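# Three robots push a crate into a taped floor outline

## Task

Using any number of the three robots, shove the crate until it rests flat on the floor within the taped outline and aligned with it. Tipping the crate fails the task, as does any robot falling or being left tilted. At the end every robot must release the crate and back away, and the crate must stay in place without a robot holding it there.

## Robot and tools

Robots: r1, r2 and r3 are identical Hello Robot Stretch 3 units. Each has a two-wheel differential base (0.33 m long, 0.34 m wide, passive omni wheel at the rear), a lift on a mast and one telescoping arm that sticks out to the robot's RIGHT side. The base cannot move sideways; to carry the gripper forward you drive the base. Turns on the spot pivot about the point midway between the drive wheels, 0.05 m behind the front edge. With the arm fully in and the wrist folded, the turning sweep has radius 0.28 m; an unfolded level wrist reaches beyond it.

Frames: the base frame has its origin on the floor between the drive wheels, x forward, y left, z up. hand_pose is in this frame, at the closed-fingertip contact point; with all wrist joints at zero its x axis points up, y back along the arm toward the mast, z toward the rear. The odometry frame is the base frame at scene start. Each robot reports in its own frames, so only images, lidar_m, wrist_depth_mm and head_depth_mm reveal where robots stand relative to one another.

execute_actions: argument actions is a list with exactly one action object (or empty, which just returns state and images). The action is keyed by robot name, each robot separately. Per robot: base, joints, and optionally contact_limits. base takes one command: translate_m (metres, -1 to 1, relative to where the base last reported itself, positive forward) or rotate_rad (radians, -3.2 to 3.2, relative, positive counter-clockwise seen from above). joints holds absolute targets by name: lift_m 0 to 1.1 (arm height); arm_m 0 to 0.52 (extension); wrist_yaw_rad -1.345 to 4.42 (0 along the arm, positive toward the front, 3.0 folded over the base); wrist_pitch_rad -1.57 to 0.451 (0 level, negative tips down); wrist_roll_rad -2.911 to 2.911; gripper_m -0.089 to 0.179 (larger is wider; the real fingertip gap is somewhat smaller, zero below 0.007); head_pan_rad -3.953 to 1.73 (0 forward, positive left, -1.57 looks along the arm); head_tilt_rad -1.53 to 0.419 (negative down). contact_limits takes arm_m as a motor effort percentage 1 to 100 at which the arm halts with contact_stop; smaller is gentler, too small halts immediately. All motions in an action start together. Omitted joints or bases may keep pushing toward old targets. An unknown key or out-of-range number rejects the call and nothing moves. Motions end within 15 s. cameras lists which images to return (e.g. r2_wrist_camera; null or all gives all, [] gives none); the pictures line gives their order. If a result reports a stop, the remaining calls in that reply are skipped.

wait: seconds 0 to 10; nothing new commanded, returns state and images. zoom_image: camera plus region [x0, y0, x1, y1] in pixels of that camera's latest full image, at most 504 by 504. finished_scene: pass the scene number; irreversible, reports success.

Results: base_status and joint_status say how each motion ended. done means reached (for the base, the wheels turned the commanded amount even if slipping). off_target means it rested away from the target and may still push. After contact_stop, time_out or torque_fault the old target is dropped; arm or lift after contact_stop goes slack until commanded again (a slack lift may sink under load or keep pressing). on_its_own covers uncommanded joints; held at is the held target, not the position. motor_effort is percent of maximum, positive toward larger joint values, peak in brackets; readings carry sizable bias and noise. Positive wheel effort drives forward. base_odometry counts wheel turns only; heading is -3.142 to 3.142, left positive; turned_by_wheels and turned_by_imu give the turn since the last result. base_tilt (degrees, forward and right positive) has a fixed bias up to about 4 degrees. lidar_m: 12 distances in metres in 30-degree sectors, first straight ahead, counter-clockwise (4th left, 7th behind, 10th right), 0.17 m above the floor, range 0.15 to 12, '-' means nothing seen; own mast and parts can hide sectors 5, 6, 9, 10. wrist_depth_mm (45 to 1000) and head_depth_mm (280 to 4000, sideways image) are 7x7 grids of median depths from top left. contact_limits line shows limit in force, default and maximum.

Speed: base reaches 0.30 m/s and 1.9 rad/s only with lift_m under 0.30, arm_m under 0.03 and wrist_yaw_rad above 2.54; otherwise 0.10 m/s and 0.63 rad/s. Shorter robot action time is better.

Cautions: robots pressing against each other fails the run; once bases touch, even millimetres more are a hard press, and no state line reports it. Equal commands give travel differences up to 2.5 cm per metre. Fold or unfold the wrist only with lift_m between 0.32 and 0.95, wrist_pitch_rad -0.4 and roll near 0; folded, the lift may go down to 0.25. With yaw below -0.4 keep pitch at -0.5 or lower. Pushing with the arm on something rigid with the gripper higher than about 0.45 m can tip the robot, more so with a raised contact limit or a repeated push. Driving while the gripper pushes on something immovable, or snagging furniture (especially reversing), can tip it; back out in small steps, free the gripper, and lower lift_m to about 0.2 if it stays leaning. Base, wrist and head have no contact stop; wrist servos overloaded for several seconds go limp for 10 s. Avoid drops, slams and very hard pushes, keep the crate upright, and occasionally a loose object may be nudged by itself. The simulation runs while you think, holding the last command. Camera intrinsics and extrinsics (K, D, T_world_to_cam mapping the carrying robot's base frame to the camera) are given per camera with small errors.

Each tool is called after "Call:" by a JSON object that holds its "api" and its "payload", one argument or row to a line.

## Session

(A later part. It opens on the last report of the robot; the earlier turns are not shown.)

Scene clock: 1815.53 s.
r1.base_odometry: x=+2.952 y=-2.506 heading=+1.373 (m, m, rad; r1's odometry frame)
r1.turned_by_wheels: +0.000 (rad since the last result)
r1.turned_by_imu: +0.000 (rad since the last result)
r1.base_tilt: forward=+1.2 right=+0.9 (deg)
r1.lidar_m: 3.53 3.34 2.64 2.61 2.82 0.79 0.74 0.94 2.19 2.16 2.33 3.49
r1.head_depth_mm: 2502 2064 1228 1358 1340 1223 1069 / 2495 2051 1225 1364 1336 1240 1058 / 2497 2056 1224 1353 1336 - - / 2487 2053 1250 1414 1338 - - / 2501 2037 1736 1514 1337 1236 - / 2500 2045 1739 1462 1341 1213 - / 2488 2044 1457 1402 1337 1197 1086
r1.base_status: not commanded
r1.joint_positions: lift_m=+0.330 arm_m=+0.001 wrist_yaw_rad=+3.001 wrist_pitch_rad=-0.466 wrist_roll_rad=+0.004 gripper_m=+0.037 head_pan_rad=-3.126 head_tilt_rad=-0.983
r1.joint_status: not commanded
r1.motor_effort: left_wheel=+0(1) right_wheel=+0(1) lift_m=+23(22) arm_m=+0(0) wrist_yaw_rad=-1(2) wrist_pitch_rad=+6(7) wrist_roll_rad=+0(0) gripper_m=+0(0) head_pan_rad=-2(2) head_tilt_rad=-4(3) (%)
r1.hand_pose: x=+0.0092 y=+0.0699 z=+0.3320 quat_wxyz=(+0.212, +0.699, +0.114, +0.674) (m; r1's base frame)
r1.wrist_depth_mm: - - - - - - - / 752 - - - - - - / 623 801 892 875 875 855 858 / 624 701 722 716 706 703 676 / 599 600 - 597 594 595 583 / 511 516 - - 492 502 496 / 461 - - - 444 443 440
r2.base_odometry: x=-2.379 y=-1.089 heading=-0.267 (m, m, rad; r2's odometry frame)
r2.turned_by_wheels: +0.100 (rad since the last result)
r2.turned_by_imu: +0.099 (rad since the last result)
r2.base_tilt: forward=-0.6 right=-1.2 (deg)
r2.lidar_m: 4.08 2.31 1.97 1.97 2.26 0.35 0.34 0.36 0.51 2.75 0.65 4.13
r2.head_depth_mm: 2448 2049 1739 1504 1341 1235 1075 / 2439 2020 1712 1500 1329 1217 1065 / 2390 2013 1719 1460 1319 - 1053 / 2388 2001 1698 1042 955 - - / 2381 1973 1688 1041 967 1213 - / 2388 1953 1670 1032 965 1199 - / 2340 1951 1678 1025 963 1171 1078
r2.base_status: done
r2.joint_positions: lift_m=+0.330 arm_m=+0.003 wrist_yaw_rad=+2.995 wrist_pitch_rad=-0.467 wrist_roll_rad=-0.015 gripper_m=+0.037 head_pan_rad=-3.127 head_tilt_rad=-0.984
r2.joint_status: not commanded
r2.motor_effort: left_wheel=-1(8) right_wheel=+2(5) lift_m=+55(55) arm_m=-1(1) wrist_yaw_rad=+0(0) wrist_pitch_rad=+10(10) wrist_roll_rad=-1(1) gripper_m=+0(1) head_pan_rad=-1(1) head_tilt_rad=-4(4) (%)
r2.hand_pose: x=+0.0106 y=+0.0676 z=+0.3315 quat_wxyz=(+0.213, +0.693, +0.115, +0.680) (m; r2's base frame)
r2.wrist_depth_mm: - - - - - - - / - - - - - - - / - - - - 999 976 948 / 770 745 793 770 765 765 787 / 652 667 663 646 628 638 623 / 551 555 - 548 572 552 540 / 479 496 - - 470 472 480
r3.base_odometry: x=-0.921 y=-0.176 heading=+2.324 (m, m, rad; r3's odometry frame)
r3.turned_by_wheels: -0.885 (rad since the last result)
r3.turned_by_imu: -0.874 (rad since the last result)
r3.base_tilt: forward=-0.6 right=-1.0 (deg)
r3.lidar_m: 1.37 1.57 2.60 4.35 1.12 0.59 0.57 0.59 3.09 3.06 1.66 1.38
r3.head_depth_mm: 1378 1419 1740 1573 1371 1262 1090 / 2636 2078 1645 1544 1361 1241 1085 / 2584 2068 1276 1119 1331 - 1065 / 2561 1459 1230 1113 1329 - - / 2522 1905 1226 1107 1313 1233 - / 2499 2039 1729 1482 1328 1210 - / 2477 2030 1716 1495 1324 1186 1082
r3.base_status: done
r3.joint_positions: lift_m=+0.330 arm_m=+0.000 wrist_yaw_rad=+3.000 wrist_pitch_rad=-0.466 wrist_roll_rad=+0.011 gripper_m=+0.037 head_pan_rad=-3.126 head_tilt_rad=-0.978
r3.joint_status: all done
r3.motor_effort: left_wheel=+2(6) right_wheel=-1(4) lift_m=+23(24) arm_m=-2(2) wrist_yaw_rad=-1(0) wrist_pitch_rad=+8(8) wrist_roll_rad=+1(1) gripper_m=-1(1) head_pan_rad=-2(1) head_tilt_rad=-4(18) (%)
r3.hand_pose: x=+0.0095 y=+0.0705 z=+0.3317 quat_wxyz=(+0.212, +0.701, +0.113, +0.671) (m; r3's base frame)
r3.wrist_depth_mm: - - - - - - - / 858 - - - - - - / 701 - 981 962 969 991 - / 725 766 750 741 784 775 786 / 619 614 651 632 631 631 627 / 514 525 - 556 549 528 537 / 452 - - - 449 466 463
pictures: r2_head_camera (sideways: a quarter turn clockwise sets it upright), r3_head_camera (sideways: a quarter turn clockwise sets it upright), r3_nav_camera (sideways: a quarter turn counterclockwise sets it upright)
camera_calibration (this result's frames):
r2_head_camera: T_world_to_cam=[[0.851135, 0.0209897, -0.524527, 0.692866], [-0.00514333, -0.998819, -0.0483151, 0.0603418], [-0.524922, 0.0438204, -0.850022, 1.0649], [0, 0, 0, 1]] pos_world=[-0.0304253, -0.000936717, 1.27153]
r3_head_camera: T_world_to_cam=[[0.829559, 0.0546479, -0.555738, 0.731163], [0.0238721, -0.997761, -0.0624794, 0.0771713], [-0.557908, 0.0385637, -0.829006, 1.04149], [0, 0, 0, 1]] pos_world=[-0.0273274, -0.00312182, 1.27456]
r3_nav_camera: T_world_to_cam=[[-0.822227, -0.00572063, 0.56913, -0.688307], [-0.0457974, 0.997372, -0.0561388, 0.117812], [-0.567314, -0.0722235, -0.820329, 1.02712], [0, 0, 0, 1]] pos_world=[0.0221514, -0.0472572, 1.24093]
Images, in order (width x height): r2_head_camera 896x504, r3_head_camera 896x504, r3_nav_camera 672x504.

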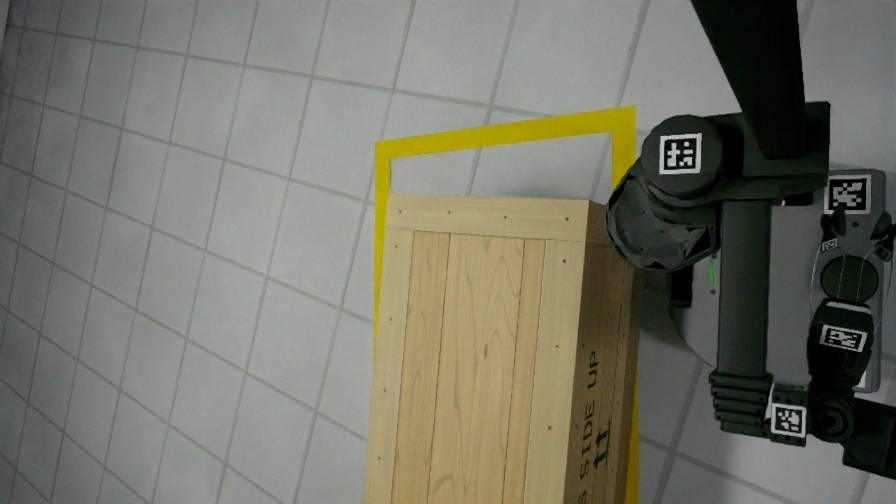

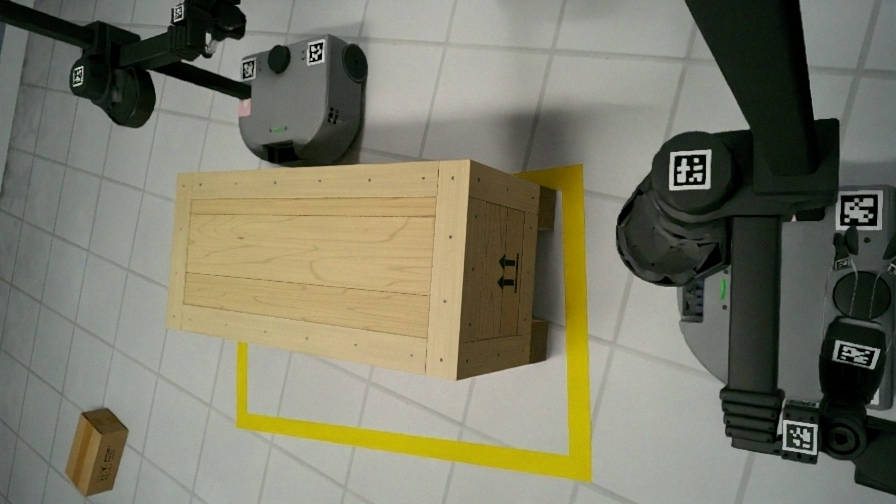

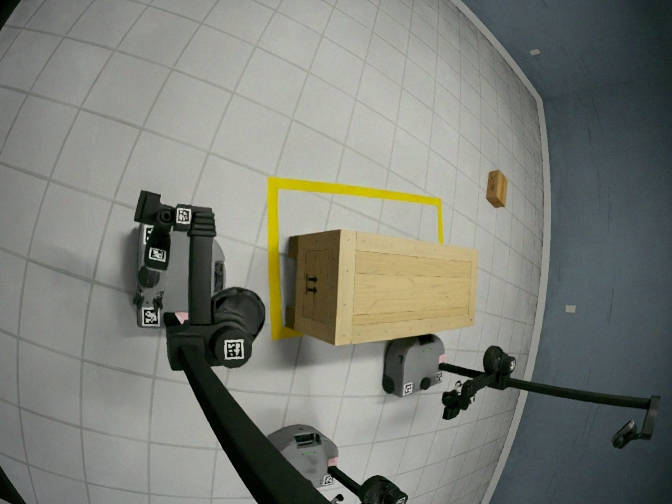

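Call:
{"api": "execute_actions", "payload": {
  "actions": [
    {"r3":{"base":{"translate_m":-0.29}},"r2":{"base":{"translate_m":-0.04}}}
  ],
  "cameras": []
}}

Call:
{"api": "execute_actions", "payload": {
  "actions": [
    {"r3":{"base":{"translate_m":-0.3}},"r2":{"base":{"translate_m":-0.3}}}
  ],
  "cameras": ["r3_head_camera","r3_nav_camera","r2_head_camera","r1_nav_camera"]
}}

Scene clock: 1828.20 s.
r1.base_odometry: x=+2.952 y=-2.506 heading=+1.373 (m, m, rad; r1's odometry frame)
r1.turned_by_wheels: +0.000 (rad since the last result)
r1.turned_by_imu: -0.001 (rad since the last result)
r1.base_tilt: forward=+1.3 right=+0.8 (deg)
r1.lidar_m: 3.54 3.35 2.63 2.60 0.81 0.79 0.74 0.82 2.19 2.16 2.32 3.49
r1.head_depth_mm: 2519 2054 1226 1354 1337 1218 1066 / 2497 2058 1228 1350 1343 1243 1057 / 2511 2042 1224 1359 1340 - - / 2485 2041 1248 1416 1342 - - / 2502 2042 1433 1415 1338 1240 - / 2500 1159 1049 1432 1340 1217 - / 768 2002 1743 1510 1335 1193 1079
r1.base_status: not commanded
r1.joint_positions: lift_m=+0.330 arm_m=+0.001 wrist_yaw_rad=+3.001 wrist_pitch_rad=-0.466 wrist_roll_rad=+0.004 gripper_m=+0.037 head_pan_rad=-3.126 head_tilt_rad=-0.983
r1.joint_status: not commanded
r1.motor_effort: left_wheel=+0(1) right_wheel=+0(1) lift_m=+23(22) arm_m=+0(0) wrist_yaw_rad=-2(1) wrist_pitch_rad=+6(6) wrist_roll_rad=+0(0) gripper_m=-1(0) head_pan_rad=-2(1) head_tilt_rad=-4(4) (%)
r1.hand_pose: x=+0.0092 y=+0.0699 z=+0.3320 quat_wxyz=(+0.212, +0.699, +0.114, +0.674) (m; r1's base frame)
r1.wrist_depth_mm: - - - - - - - / 787 - - - - - - / 652 860 867 883 884 869 841 / 631 716 713 709 702 700 692 / 599 597 - 588 597 587 586 / 510 515 - - 497 502 500 / 455 - - - 446 442 442
r2.base_odometry: x=-2.417 y=-1.078 heading=-0.267 (m, m, rad; r2's odometry frame)
r2.turned_by_wheels: +0.000 (rad since the last result)
r2.turned_by_imu: -0.002 (rad since the last result)
r2.base_tilt: forward=-0.7 right=-1.0 (deg)
r2.lidar_m: 4.08 2.32 1.98 1.98 2.27 0.31 0.30 0.31 0.44 2.75 0.67 4.16
r2.head_depth_mm: 2472 2013 1728 1510 1337 1236 1071 / 2434 2014 1720 1498 1327 1211 1068 / 2404 1985 1711 1464 1318 - 1052 / 2408 2012 1710 1044 937 - - / 2377 1981 1696 1041 937 1192 - / 2370 1964 1672 1032 948 1187 - / 2323 1945 1658 1025 939 1168 1079
r2.base_status: done
r2.joint_positions: lift_m=+0.330 arm_m=+0.003 wrist_yaw_rad=+2.995 wrist_pitch_rad=-0.467 wrist_roll_rad=-0.015 gripper_m=+0.037 head_pan_rad=-3.127 head_tilt_rad=-0.984
r2.joint_status: not commanded
r2.motor_effort: left_wheel=-1(7) right_wheel=+2(3) lift_m=+55(55) arm_m=-2(1) wrist_yaw_rad=+0(0) wrist_pitch_rad=+10(10) wrist_roll_rad=+0(1) gripper_m=+0(0) head_pan_rad=-1(1) head_tilt_rad=-5(5) (%)
r2.hand_pose: x=+0.0106 y=+0.0676 z=+0.3315 quat_wxyz=(+0.213, +0.693, +0.115, +0.680) (m; r2's base frame)
r2.wrist_depth_mm: - - - - - - - / - - - - - - - / - - 968 978 963 961 972 / 783 753 764 778 795 767 783 / 639 668 675 641 641 638 641 / 555 543 - 557 559 539 551 / 492 494 - - 469 477 479
r3.base_odometry: x=-0.722 y=-0.387 heading=+2.324 (m, m, rad; r3's odometry frame)
r3.turned_by_wheels: +0.000 (rad since the last result)
r3.turned_by_imu: -0.002 (rad since the last result)
r3.base_tilt: forward=-0.6 right=-0.8 (deg)
r3.lidar_m: 1.66 1.89 3.12 0.99 0.96 0.29 0.28 0.29 3.03 3.03 2.00 1.66
r3.head_depth_mm: 2557 1191 1479 1504 1377 1269 1095 / 2628 1953 1540 1469 1367 1240 1084 / 2595 2103 1275 1096 951 - 1068 / 2569 2071 1237 1071 947 - - / 2528 2071 1224 1057 938 1081 - / 2494 2046 1725 1468 984 1201 - / 2477 2013 1716 1489 1322 1181 1083
r3.base_status: done
r3.joint_positions: lift_m=+0.330 arm_m=+0.000 wrist_yaw_rad=+3.000 wrist_pitch_rad=-0.466 wrist_roll_rad=+0.011 gripper_m=+0.037 head_pan_rad=-3.126 head_tilt_rad=-0.978
r3.joint_status: not commanded
r3.motor_effort: left_wheel=+2(2) right_wheel=-1(4) lift_m=+23(23) arm_m=-2(2) wrist_yaw_rad=-2(0) wrist_pitch_rad=+8(8) wrist_roll_rad=+1(1) gripper_m=+0(0) head_pan_rad=-1(2) head_tilt_rad=-3(4) (%)
r3.hand_pose: x=+0.0095 y=+0.0705 z=+0.3317 quat_wxyz=(+0.212, +0.701, +0.113, +0.671) (m; r3's base frame)
r3.wrist_depth_mm: - - - - - - - / - - - - - - - / 935 - 925 970 - 995 - / 769 745 759 768 749 784 770 / 618 618 657 639 625 635 637 / 523 523 - 539 545 533 530 / 457 - - - 452 461 460
pictures: none
No camera images: the call's "cameras" was empty. Leave "cameras" out to get every camera's image.

Scene clock: 1833.07 s.
r1.base_odometry: x=+2.952 y=-2.506 heading=+1.373 (m, m, rad; r1's odometry frame)
r1.turned_by_wheels: +0.000 (rad since the last result)
r1.turned_by_imu: -0.001 (rad since the last result)
r1.base_tilt: forward=+1.2 right=+0.9 (deg)
r1.lidar_m: 3.55 3.36 2.64 2.61 0.92 0.82 0.73 0.79 2.19 2.16 2.34 3.50
r1.head_depth_mm: 2514 2068 1230 1451 1343 1224 1063 / 2509 2048 1223 1431 1336 1237 1057 / 2490 2057 1218 1373 1340 - - / 2482 2052 1276 1424 1344 - - / 2506 2051 1042 1404 1342 1235 - / 2417 1174 1235 1429 1332 1216 - / 2341 2036 1735 1512 1332 1197 1084
r1.base_status: not commanded
r1.joint_positions: lift_m=+0.330 arm_m=+0.001 wrist_yaw_rad=+3.001 wrist_pitch_rad=-0.466 wrist_roll_rad=+0.004 gripper_m=+0.037 head_pan_rad=-3.126 head_tilt_rad=-0.983
r1.joint_status: not commanded
r1.motor_effort: left_wheel=+0(0) right_wheel=-1(0) lift_m=+22(22) arm_m=+0(0) wrist_yaw_rad=-2(2) wrist_pitch_rad=+6(6) wrist_roll_rad=+0(0) gripper_m=+0(0) head_pan_rad=-2(2) head_tilt_rad=-4(4) (%)
r1.hand_pose: x=+0.0092 y=+0.0699 z=+0.3320 quat_wxyz=(+0.212, +0.699, +0.114, +0.674) (m; r1's base frame)
r1.wrist_depth_mm: - - - - - - - / - - - - - - - / 849 874 903 875 871 861 852 / 719 712 707 719 712 701 687 / 605 597 - 594 592 596 588 / 516 516 - - 493 507 500 / 460 - - - 444 444 437
r2.base_odometry: x=-2.706 y=-0.999 heading=-0.268 (m, m, rad; r2's odometry frame)
r2.turned_by_wheels: -0.001 (rad since the last result)
r2.turned_by_imu: -0.052 (rad since the last result)
r2.base_tilt: forward=-0.7 right=-1.2 (deg)
r2.lidar_m: 4.47 2.37 1.97 1.96 2.19 0.31 0.27 0.28 0.33 0.64 0.79 4.31
r2.head_depth_mm: 2473 2022 1744 1515 1339 1234 1073 / 2442 1999 1724 1502 1333 1209 1068 / 2423 2005 1704 1501 1337 - 1051 / 2396 2007 1694 1060 932 - - / 2393 1987 1697 1039 923 1045 - / 2374 1974 1676 1032 918 1047 - / 2347 1949 1676 1025 912 1118 1077
r2.base_status: translate_m off_target (by the wheels' count: -0.2996 of -0.3000)
r2.joint_positions: lift_m=+0.330 arm_m=+0.003 wrist_yaw_rad=+2.995 wrist_pitch_rad=-0.467 wrist_roll_rad=-0.015 gripper_m=+0.037 head_pan_rad=-3.127 head_tilt_rad=-0.983
r2.joint_status: not commanded
r2.on_its_own: left_wheel is at rest, and its effort (-52) is outside its rest range (-18 to +18); right_wheel is at rest, and its effort (-38) is outside its rest range (-18 to +18)
r2.motor_effort: left_wheel=-52(84) right_wheel=-38(64) lift_m=+54(55) arm_m=-1(1) wrist_yaw_rad=+0(1) wrist_pitch_rad=+10(10) wrist_roll_rad=+0(0) gripper_m=-1(1) head_pan_rad=-1(1) head_tilt_rad=-5(5) (%)
r2.hand_pose: x=+0.0106 y=+0.0676 z=+0.3316 quat_wxyz=(+0.213, +0.693, +0.114, +0.680) (m; r2's base frame)
r2.wrist_depth_mm: - - - - - - - / - - - - - - - / - - - 960 946 974 962 / 781 755 776 756 778 770 766 / 668 642 670 641 638 643 638 / 555 549 - 546 562 532 544 / 486 494 - - 467 485 473
r3.base_odometry: x=-0.518 y=-0.607 heading=+2.324 (m, m, rad; r3's odometry frame)
r3.turned_by_wheels: +0.000 (rad since the last result)
r3.turned_by_imu: +0.025 (rad since the last result)
r3.base_tilt: forward=-0.6 right=-0.9 (deg)
r3.lidar_m: 1.70 1.97 3.31 0.92 0.93 0.30 0.28 0.28 3.03 3.03 2.02 1.70
r3.head_depth_mm: 2506 2136 1754 1558 1367 1264 1091 / 2567 1189 1473 1486 1361 1242 1082 / 2569 1938 1547 1424 965 - 1071 / 2515 2056 1226 1067 955 - - / 2484 2047 1215 1061 936 1050 - / 2455 2038 1263 1097 963 1187 - / 2434 1988 1698 1483 1315 1183 1083
r3.base_status: translate_m off_target (by the wheels' count: -0.2995 of -0.3000)
r3.joint_positions: lift_m=+0.330 arm_m=+0.000 wrist_yaw_rad=+3.000 wrist_pitch_rad=-0.466 wrist_roll_rad=+0.011 gripper_m=+0.037 head_pan_rad=-3.126 head_tilt_rad=-0.984
r3.joint_status: not commanded
r3.on_its_own: left_wheel is at rest, and its effort (-42) is outside its rest range (-18 to +18); right_wheel is at rest, and its effort (-40) is outside its rest range (-18 to +18)
r3.motor_effort: left_wheel=-42(69) right_wheel=-40(60) lift_m=+22(23) arm_m=-2(2) wrist_yaw_rad=-2(1) wrist_pitch_rad=+8(8) wrist_roll_rad=+1(1) gripper_m=+0(0) head_pan_rad=-2(1) head_tilt_rad=-2(3) (%)
r3.hand_pose: x=+0.0095 y=+0.0705 z=+0.3318 quat_wxyz=(+0.212, +0.701, +0.113, +0.671) (m; r3's base frame)
r3.wrist_depth_mm: - - - - - - - / - - - - - - - / 959 - 882 946 981 - - / 749 737 756 769 773 764 789 / 607 626 648 638 626 627 637 / 527 523 - 544 555 529 532 / 465 - - - 452 454 471
pictures: r1_nav_camera (sideways: a quarter turn counterclockwise sets it upright), r2_head_camera (sideways: a quarter turn clockwise sets it upright), r3_head_camera (sideways: a quarter turn clockwise sets it upright), r3_nav_camera (sideways: a quarter turn counterclockwise sets it upright)
camera_calibration (this result's frames):
r1_nav_camera: T_world_to_cam=[[-0.824752, -0.0476952, 0.563479, -0.691056], [-0.018029, 0.998148, 0.0580987, -0.0206115], [-0.565207, 0.037758, -0.824085, 1.03313], [0, 0, 0, 1]] pos_world=[0.0136106, -0.0513956, 1.24198]
r2_head_camera: T_world_to_cam=[[0.851048, 0.0209797, -0.524669, 0.693051], [-0.00516158, -0.998819, -0.0483117, 0.0603375], [-0.525062, 0.0438237, -0.849935, 1.06478], [0, 0, 0, 1]] pos_world=[-0.0304303, -0.000936418, 1.27153]
r3_head_camera: T_world_to_cam=[[0.833166, 0.0547019, -0.55031, 0.72407], [0.0242756, -0.997754, -0.0624256, 0.0770984], [-0.552489, 0.0386518, -0.832623, 1.04616], [0, 0, 0, 1]] pos_world=[-0.0271484, -0.00311885, 1.27434]
r3_nav_camera: T_world_to_cam=[[-0.825922, -0.00577612, 0.563755, -0.681282], [-0.0454268, 0.997378, -0.0563331, 0.118062], [-0.561951, -0.0721363, -0.824019, 1.03189], [0, 0, 0, 1]] pos_world=[0.0225485, -0.047251, 1.24102]
Images, in order (width x height): r1_nav_camera 672x504, r2_head_camera 896x504, r3_head_camera 896x504, r3_nav_camera 672x504.

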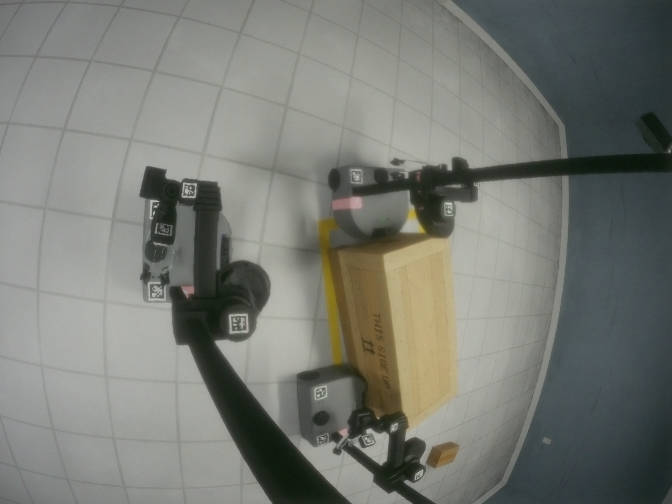

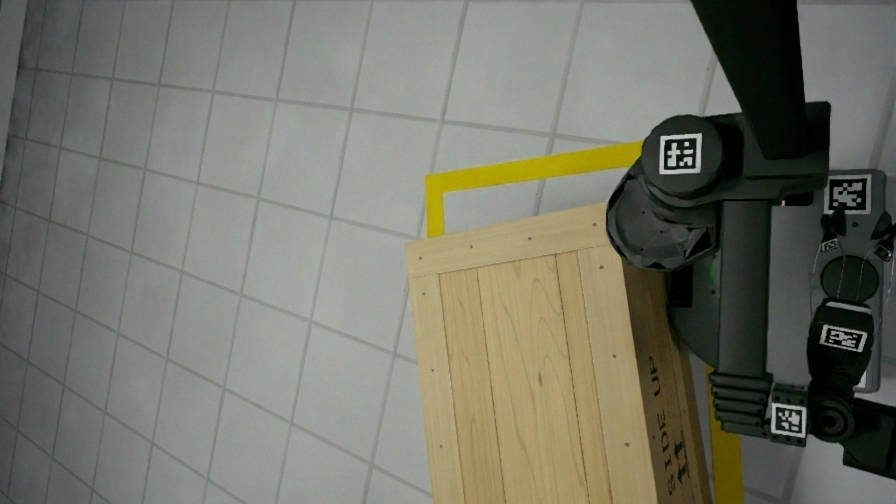

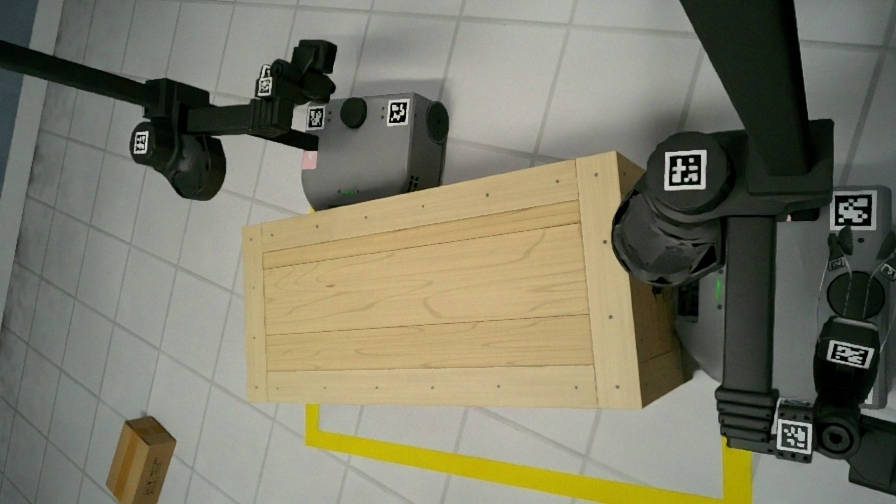

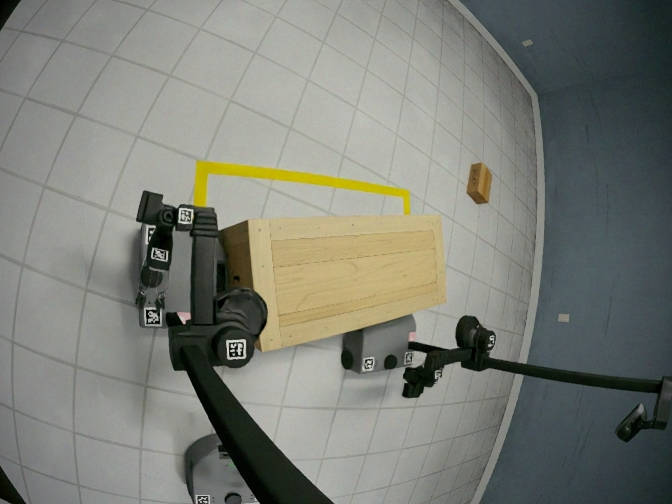

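Call:
{"api": "execute_actions", "payload": {
  "actions": [
    {"r3":{"base":{"translate_m":0.55}},"r2":{"base":{"translate_m":0.02}}}
  ],
  "cameras": []
}}

Call:
{"api": "execute_actions", "payload": {
  "actions": [
    {"r1":{"base":{"translate_m":-0.3}}}
  ],
  "cameras": ["r1_head_camera","r1_nav_camera","r3_head_camera"]
}}

Scene clock: 1870.27 s.
r1.base_odometry: x=+2.952 y=-2.506 heading=+1.373 (m, m, rad; r1's odometry frame)
r1.turned_by_wheels: +0.000 (rad since the last result)
r1.turned_by_imu: -0.002 (rad since the last result)
r1.base_tilt: forward=+1.2 right=+0.9 (deg)
r1.lidar_m: 3.54 3.34 2.64 2.61 0.91 0.82 0.73 2.77 1.04 2.16 2.33 3.49
r1.head_depth_mm: 2494 2053 1233 1439 1345 1220 1060 / 2495 2064 1226 1427 1343 1241 1059 / 2507 2050 1223 1364 1343 - - / 2488 2054 1305 1462 1346 - - / 2496 2045 1745 1514 1341 1232 - / 2475 2050 1733 1510 1338 1218 - / 2470 2049 1738 1480 1336 1197 1085
r1.base_status: not commanded
r1.joint_positions: lift_m=+0.330 arm_m=+0.001 wrist_yaw_rad=+3.001 wrist_pitch_rad=-0.466 wrist_roll_rad=+0.004 gripper_m=+0.037 head_pan_rad=-3.126 head_tilt_rad=-0.983
r1.joint_status: not commanded
r1.motor_effort: left_wheel=+0(0) right_wheel=+0(0) lift_m=+23(22) arm_m=+0(0) wrist_yaw_rad=-2(2) wrist_pitch_rad=+6(6) wrist_roll_rad=+0(0) gripper_m=+0(0) head_pan_rad=-2(2) head_tilt_rad=-4(4) (%)
r1.hand_pose: x=+0.0092 y=+0.0699 z=+0.3320 quat_wxyz=(+0.212, +0.699, +0.114, +0.674) (m; r1's base frame)
r1.wrist_depth_mm: - - - - - - - / - - - - - - - / 800 879 885 872 897 865 858 / 718 712 713 710 704 696 693 / 610 596 - 588 583 589 580 / 515 515 - - 494 505 506 / 461 - - - 444 442 441
r2.base_odometry: x=-2.687 y=-1.004 heading=-0.268 (m, m, rad; r2's odometry frame)
r2.turned_by_wheels: +0.000 (rad since the last result)
r2.turned_by_imu: -0.002 (rad since the last result)
r2.base_tilt: forward=-0.8 right=-1.2 (deg)
r2.lidar_m: 4.48 2.37 1.97 1.96 2.19 0.33 0.29 0.30 0.36 0.68 0.78 4.30
r2.head_depth_mm: 2483 2057 1732 1500 1335 1238 1070 / 2445 2026 1726 1508 1323 1210 1070 / 2429 2005 1704 1498 1340 - 1053 / 2382 1981 1701 1062 943 - - / 2386 1983 1686 1036 936 1118 - / 2366 1955 1678 1030 918 1131 - / 2344 1929 1683 1025 914 1124 1071
r2.base_status: done
r2.joint_positions: lift_m=+0.330 arm_m=+0.003 wrist_yaw_rad=+2.995 wrist_pitch_rad=-0.467 wrist_roll_rad=-0.015 gripper_m=+0.037 head_pan_rad=-3.127 head_tilt_rad=-0.983
r2.joint_status: not commanded
r2.motor_effort: left_wheel=+0(49) right_wheel=+0(38) lift_m=+54(54) arm_m=-1(1) wrist_yaw_rad=+0(0) wrist_pitch_rad=+10(10) wrist_roll_rad=+0(0) gripper_m=+0(0) head_pan_rad=-2(1) head_tilt_rad=-5(4) (%)
r2.hand_pose: x=+0.0106 y=+0.0676 z=+0.3316 quat_wxyz=(+0.213, +0.693, +0.114, +0.680) (m; r2's base frame)
r2.wrist_depth_mm: - - - - - - - / - - - - - - - / - - - 947 996 915 962 / 778 745 776 797 778 764 789 / 649 652 685 654 642 649 647 / 556 556 - 556 576 547 547 / 485 488 - - 460 476 485
r3.base_odometry: x=-0.894 y=-0.205 heading=+2.324 (m, m, rad; r3's odometry frame)
r3.turned_by_wheels: +0.000 (rad since the last result)
r3.turned_by_imu: +0.000 (rad since the last result)
r3.base_tilt: forward=-0.6 right=-0.8 (deg)
r3.lidar_m: 1.16 1.36 2.31 4.29 1.17 1.25 0.82 3.72 3.17 2.47 1.39 1.17
r3.head_depth_mm: 2633 2143 1800 1559 1374 1265 1089 / 1498 1959 1778 1540 1367 1232 1084 / 2395 1830 1318 1505 1348 - 1066 / 2524 1443 1252 1459 1360 - - / 2466 1429 1240 1433 1337 1233 - / 2402 1963 1723 1508 1328 1223 - / 2365 2008 1719 1484 1316 1182 1080
r3.base_status: done
r3.joint_positions: lift_m=+0.330 arm_m=+0.000 wrist_yaw_rad=+3.000 wrist_pitch_rad=-0.466 wrist_roll_rad=+0.011 gripper_m=+0.037 head_pan_rad=-3.126 head_tilt_rad=-0.984
r3.joint_status: not commanded
r3.motor_effort: left_wheel=-1(40) right_wheel=+1(38) lift_m=+22(22) arm_m=-2(2) wrist_yaw_rad=-1(2) wrist_pitch_rad=+8(8) wrist_roll_rad=+1(1) gripper_m=+0(0) head_pan_rad=-1(1) head_tilt_rad=-1(1) (%)
r3.hand_pose: x=+0.0095 y=+0.0705 z=+0.3318 quat_wxyz=(+0.212, +0.701, +0.113, +0.671) (m; r3's base frame)
r3.wrist_depth_mm: - - - - - - - / - - - - - - - / 869 - 949 963 972 977 - / 757 732 755 771 769 794 773 / 612 621 649 638 639 634 638 / 518 535 - 550 551 541 536 / 449 - - - 453 465 461
pictures: none
No camera images: the call's "cameras" was empty. Leave "cameras" out to get every camera's image.

Scene clock: 1874.50 s.
r1.base_odometry: x=+2.893 y=-2.800 heading=+1.373 (m, m, rad; r1's odometry frame)
r1.turned_by_wheels: +0.000 (rad since the last result)
r1.turned_by_imu: -0.002 (rad since the last result)
r1.base_tilt: forward=+1.2 right=+0.8 (deg)
r1.lidar_m: 3.84 3.40 2.67 2.64 0.86 0.49 0.43 2.74 0.87 2.11 2.29 3.45
r1.head_depth_mm: 2507 2059 1227 1066 1280 1224 1065 / 2491 2050 1735 1062 1275 1238 1060 / 2476 2059 1740 1064 1172 - - / 2508 2049 1744 1102 1277 - - / 2502 2047 1740 1515 1335 1237 - / 2494 2049 1738 1509 1337 1212 - / 2497 2043 1731 1519 1330 1203 1086
r1.base_status: done
r1.joint_positions: lift_m=+0.330 arm_m=+0.001 wrist_yaw_rad=+3.001 wrist_pitch_rad=-0.466 wrist_roll_rad=+0.004 gripper_m=+0.037 head_pan_rad=-3.126 head_tilt_rad=-0.983
r1.joint_status: not commanded
r1.motor_effort: left_wheel=+0(6) right_wheel=+0(4) lift_m=+22(22) arm_m=+0(0) wrist_yaw_rad=-1(2) wrist_pitch_rad=+6(7) wrist_roll_rad=+0(0) gripper_m=+0(0) head_pan_rad=-2(1) head_tilt_rad=-4(4) (%)
r1.hand_pose: x=+0.0092 y=+0.0699 z=+0.3320 quat_wxyz=(+0.212, +0.699, +0.114, +0.674) (m; r1's base frame)
r1.wrist_depth_mm: - - - - - - - / - - - - - - - / 607 615 885 897 861 874 882 / 649 668 713 703 692 695 697 / 601 594 - 590 585 587 589 / 515 515 - - 489 504 504 / 462 - - - 444 445 440
r2.base_odometry: x=-2.687 y=-1.004 heading=-0.268 (m, m, rad; r2's odometry frame)
r2.turned_by_wheels: +0.000 (rad since the last result)
r2.turned_by_imu: -0.001 (rad since the last result)
r2.base_tilt: forward=-0.8 right=-1.1 (deg)
r2.lidar_m: 4.46 2.36 1.97 1.96 2.19 0.33 0.29 0.30 0.36 0.68 0.61 4.30
r2.head_depth_mm: 2491 2044 1734 1507 1336 1231 1074 / 2443 2023 1730 1502 1332 1211 1068 / 2414 2014 1720 1494 1337 - 1048 / 2395 2002 1704 1058 939 - - / 2379 1979 1692 1037 934 1120 - / 2386 1945 1692 1037 920 1132 - / 2350 1953 1666 1030 911 1122 1072
r2.base_status: not commanded
r2.joint_positions: lift_m=+0.330 arm_m=+0.003 wrist_yaw_rad=+2.995 wrist_pitch_rad=-0.467 wrist_roll_rad=-0.015 gripper_m=+0.037 head_pan_rad=-3.127 head_tilt_rad=-0.983
r2.joint_status: not commanded
r2.motor_effort: left_wheel=+1(0) right_wheel=+0(1) lift_m=+54(54) arm_m=-1(1) wrist_yaw_rad=+1(0) wrist_pitch_rad=+10(10) wrist_roll_rad=+0(0) gripper_m=+0(1) head_pan_rad=-1(1) head_tilt_rad=-5(4) (%)
r2.hand_pose: x=+0.0106 y=+0.0676 z=+0.3316 quat_wxyz=(+0.213, +0.693, +0.114, +0.680) (m; r2's base frame)
r2.wrist_depth_mm: - - - - - - - / - - - - - - - / - - - 980 955 979 971 / 811 758 787 791 776 758 763 / 646 659 668 642 643 644 643 / 555 553 - 550 564 549 547 / 489 498 - - 473 477 477
r3.base_odometry: x=-0.894 y=-0.205 heading=+2.324 (m, m, rad; r3's odometry frame)
r3.turned_by_wheels: +0.000 (rad since the last result)
r3.turned_by_imu: -0.001 (rad since the last result)
r3.base_tilt: forward=-0.6 right=-0.8 (deg)
r3.lidar_m: 1.17 1.36 2.31 4.29 4.17 0.99 0.82 3.73 3.17 2.47 1.39 1.17
r3.head_depth_mm: 2635 2142 1477 1366 1369 1264 1091 / 1498 1964 1775 1437 1363 1240 1080 / 2401 1819 1318 1505 1353 - 1069 / 2517 1442 1255 1464 1367 - - / 2489 1433 1238 1430 1336 1233 - / 2369 1975 1716 1491 1332 1218 - / 2352 2003 1711 1485 1317 1184 1084
r3.base_status: not commanded
r3.joint_positions: lift_m=+0.330 arm_m=+0.000 wrist_yaw_rad=+3.000 wrist_pitch_rad=-0.466 wrist_roll_rad=+0.011 gripper_m=+0.037 head_pan_rad=-3.126 head_tilt_rad=-0.984
r3.joint_status: not commanded
r3.motor_effort: left_wheel=-1(0) right_wheel=+1(1) lift_m=+22(22) arm_m=-2(2) wrist_yaw_rad=-2(1) wrist_pitch_rad=+8(8) wrist_roll_rad=+1(1) gripper_m=+0(1) head_pan_rad=-1(1) head_tilt_rad=-1(1) (%)
r3.hand_pose: x=+0.0095 y=+0.0705 z=+0.3318 quat_wxyz=(+0.212, +0.701, +0.113, +0.671) (m; r3's base frame)
r3.wrist_depth_mm: - - - - - - - / - - - - - - - / 938 - 945 983 968 - - / 755 749 752 750 783 743 790 / 621 624 657 637 624 626 623 / 512 523 - 541 539 537 537 / 457 - - - 445 464 457
pictures: r1_head_camera (sideways: a quarter turn clockwise sets it upright), r1_nav_camera (sideways: a quarter turn counterclockwise sets it upright), r3_head_camera (sideways: a quarter turn clockwise sets it upright)
camera_calibration (this result's frames):
r1_head_camera: T_world_to_cam=[[0.839984, 0.0506163, -0.540245, 0.716254], [0.0605401, -0.998166, 0.000609519, 0.00139302], [-0.539223, -0.0332185, -0.841508, 1.05798], [0, 0, 0, 1]] pos_world=[-0.0312408, 0.000280723, 1.27725]
r1_nav_camera: T_world_to_cam=[[-0.824752, -0.0476954, 0.56348, -0.691056], [-0.0180293, 0.998148, 0.0580987, -0.0206115], [-0.565207, 0.0377579, -0.824084, 1.03313], [0, 0, 0, 1]] pos_world=[0.0136106, -0.0513956, 1.24198]
r3_head_camera: T_world_to_cam=[[0.833168, 0.0547049, -0.550308, 0.724067], [0.0242794, -0.997754, -0.0624256, 0.0770983], [-0.552487, 0.0386499, -0.832625, 1.04616], [0, 0, 0, 1]] pos_world=[-0.0271483, -0.00311897, 1.27434]
Images, in order (width x height): r1_head_camera 896x504, r1_nav_camera 672x504, r3_head_camera 896x504.

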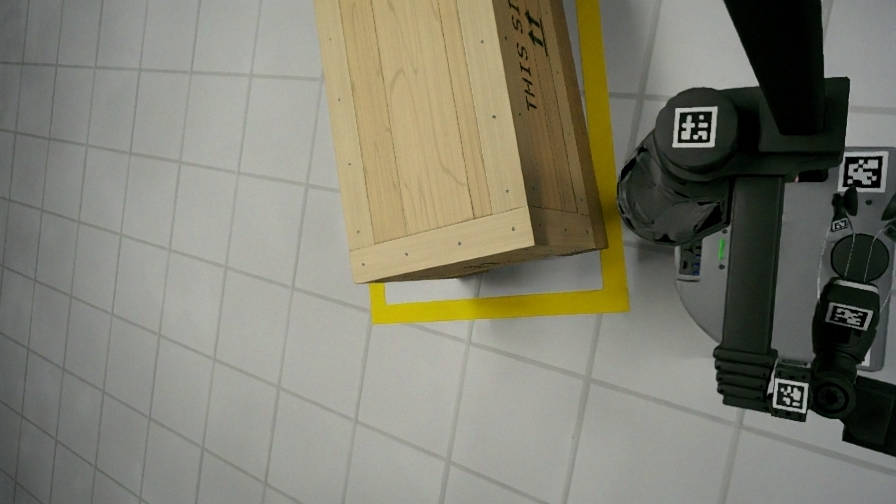

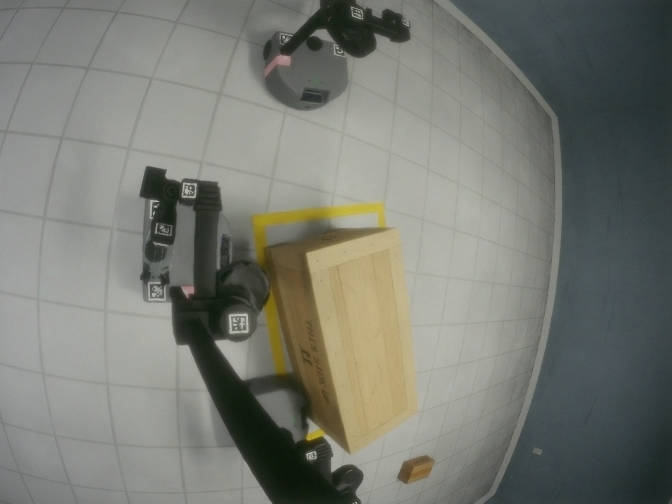

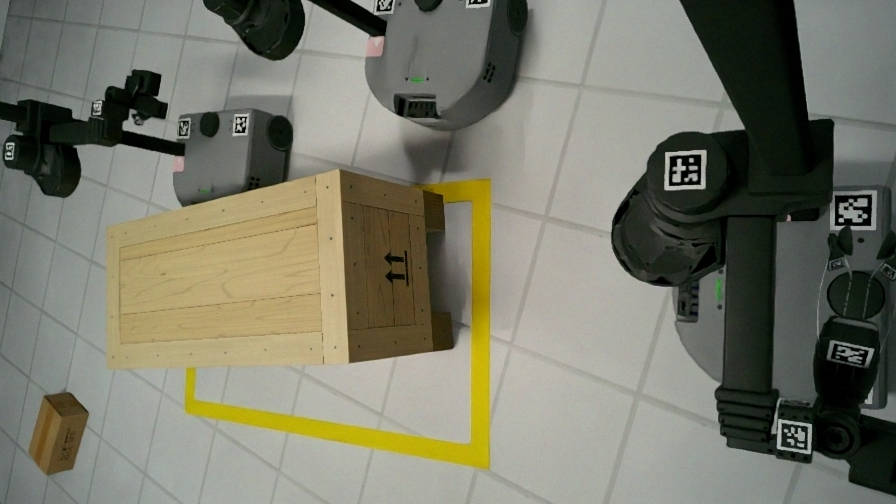

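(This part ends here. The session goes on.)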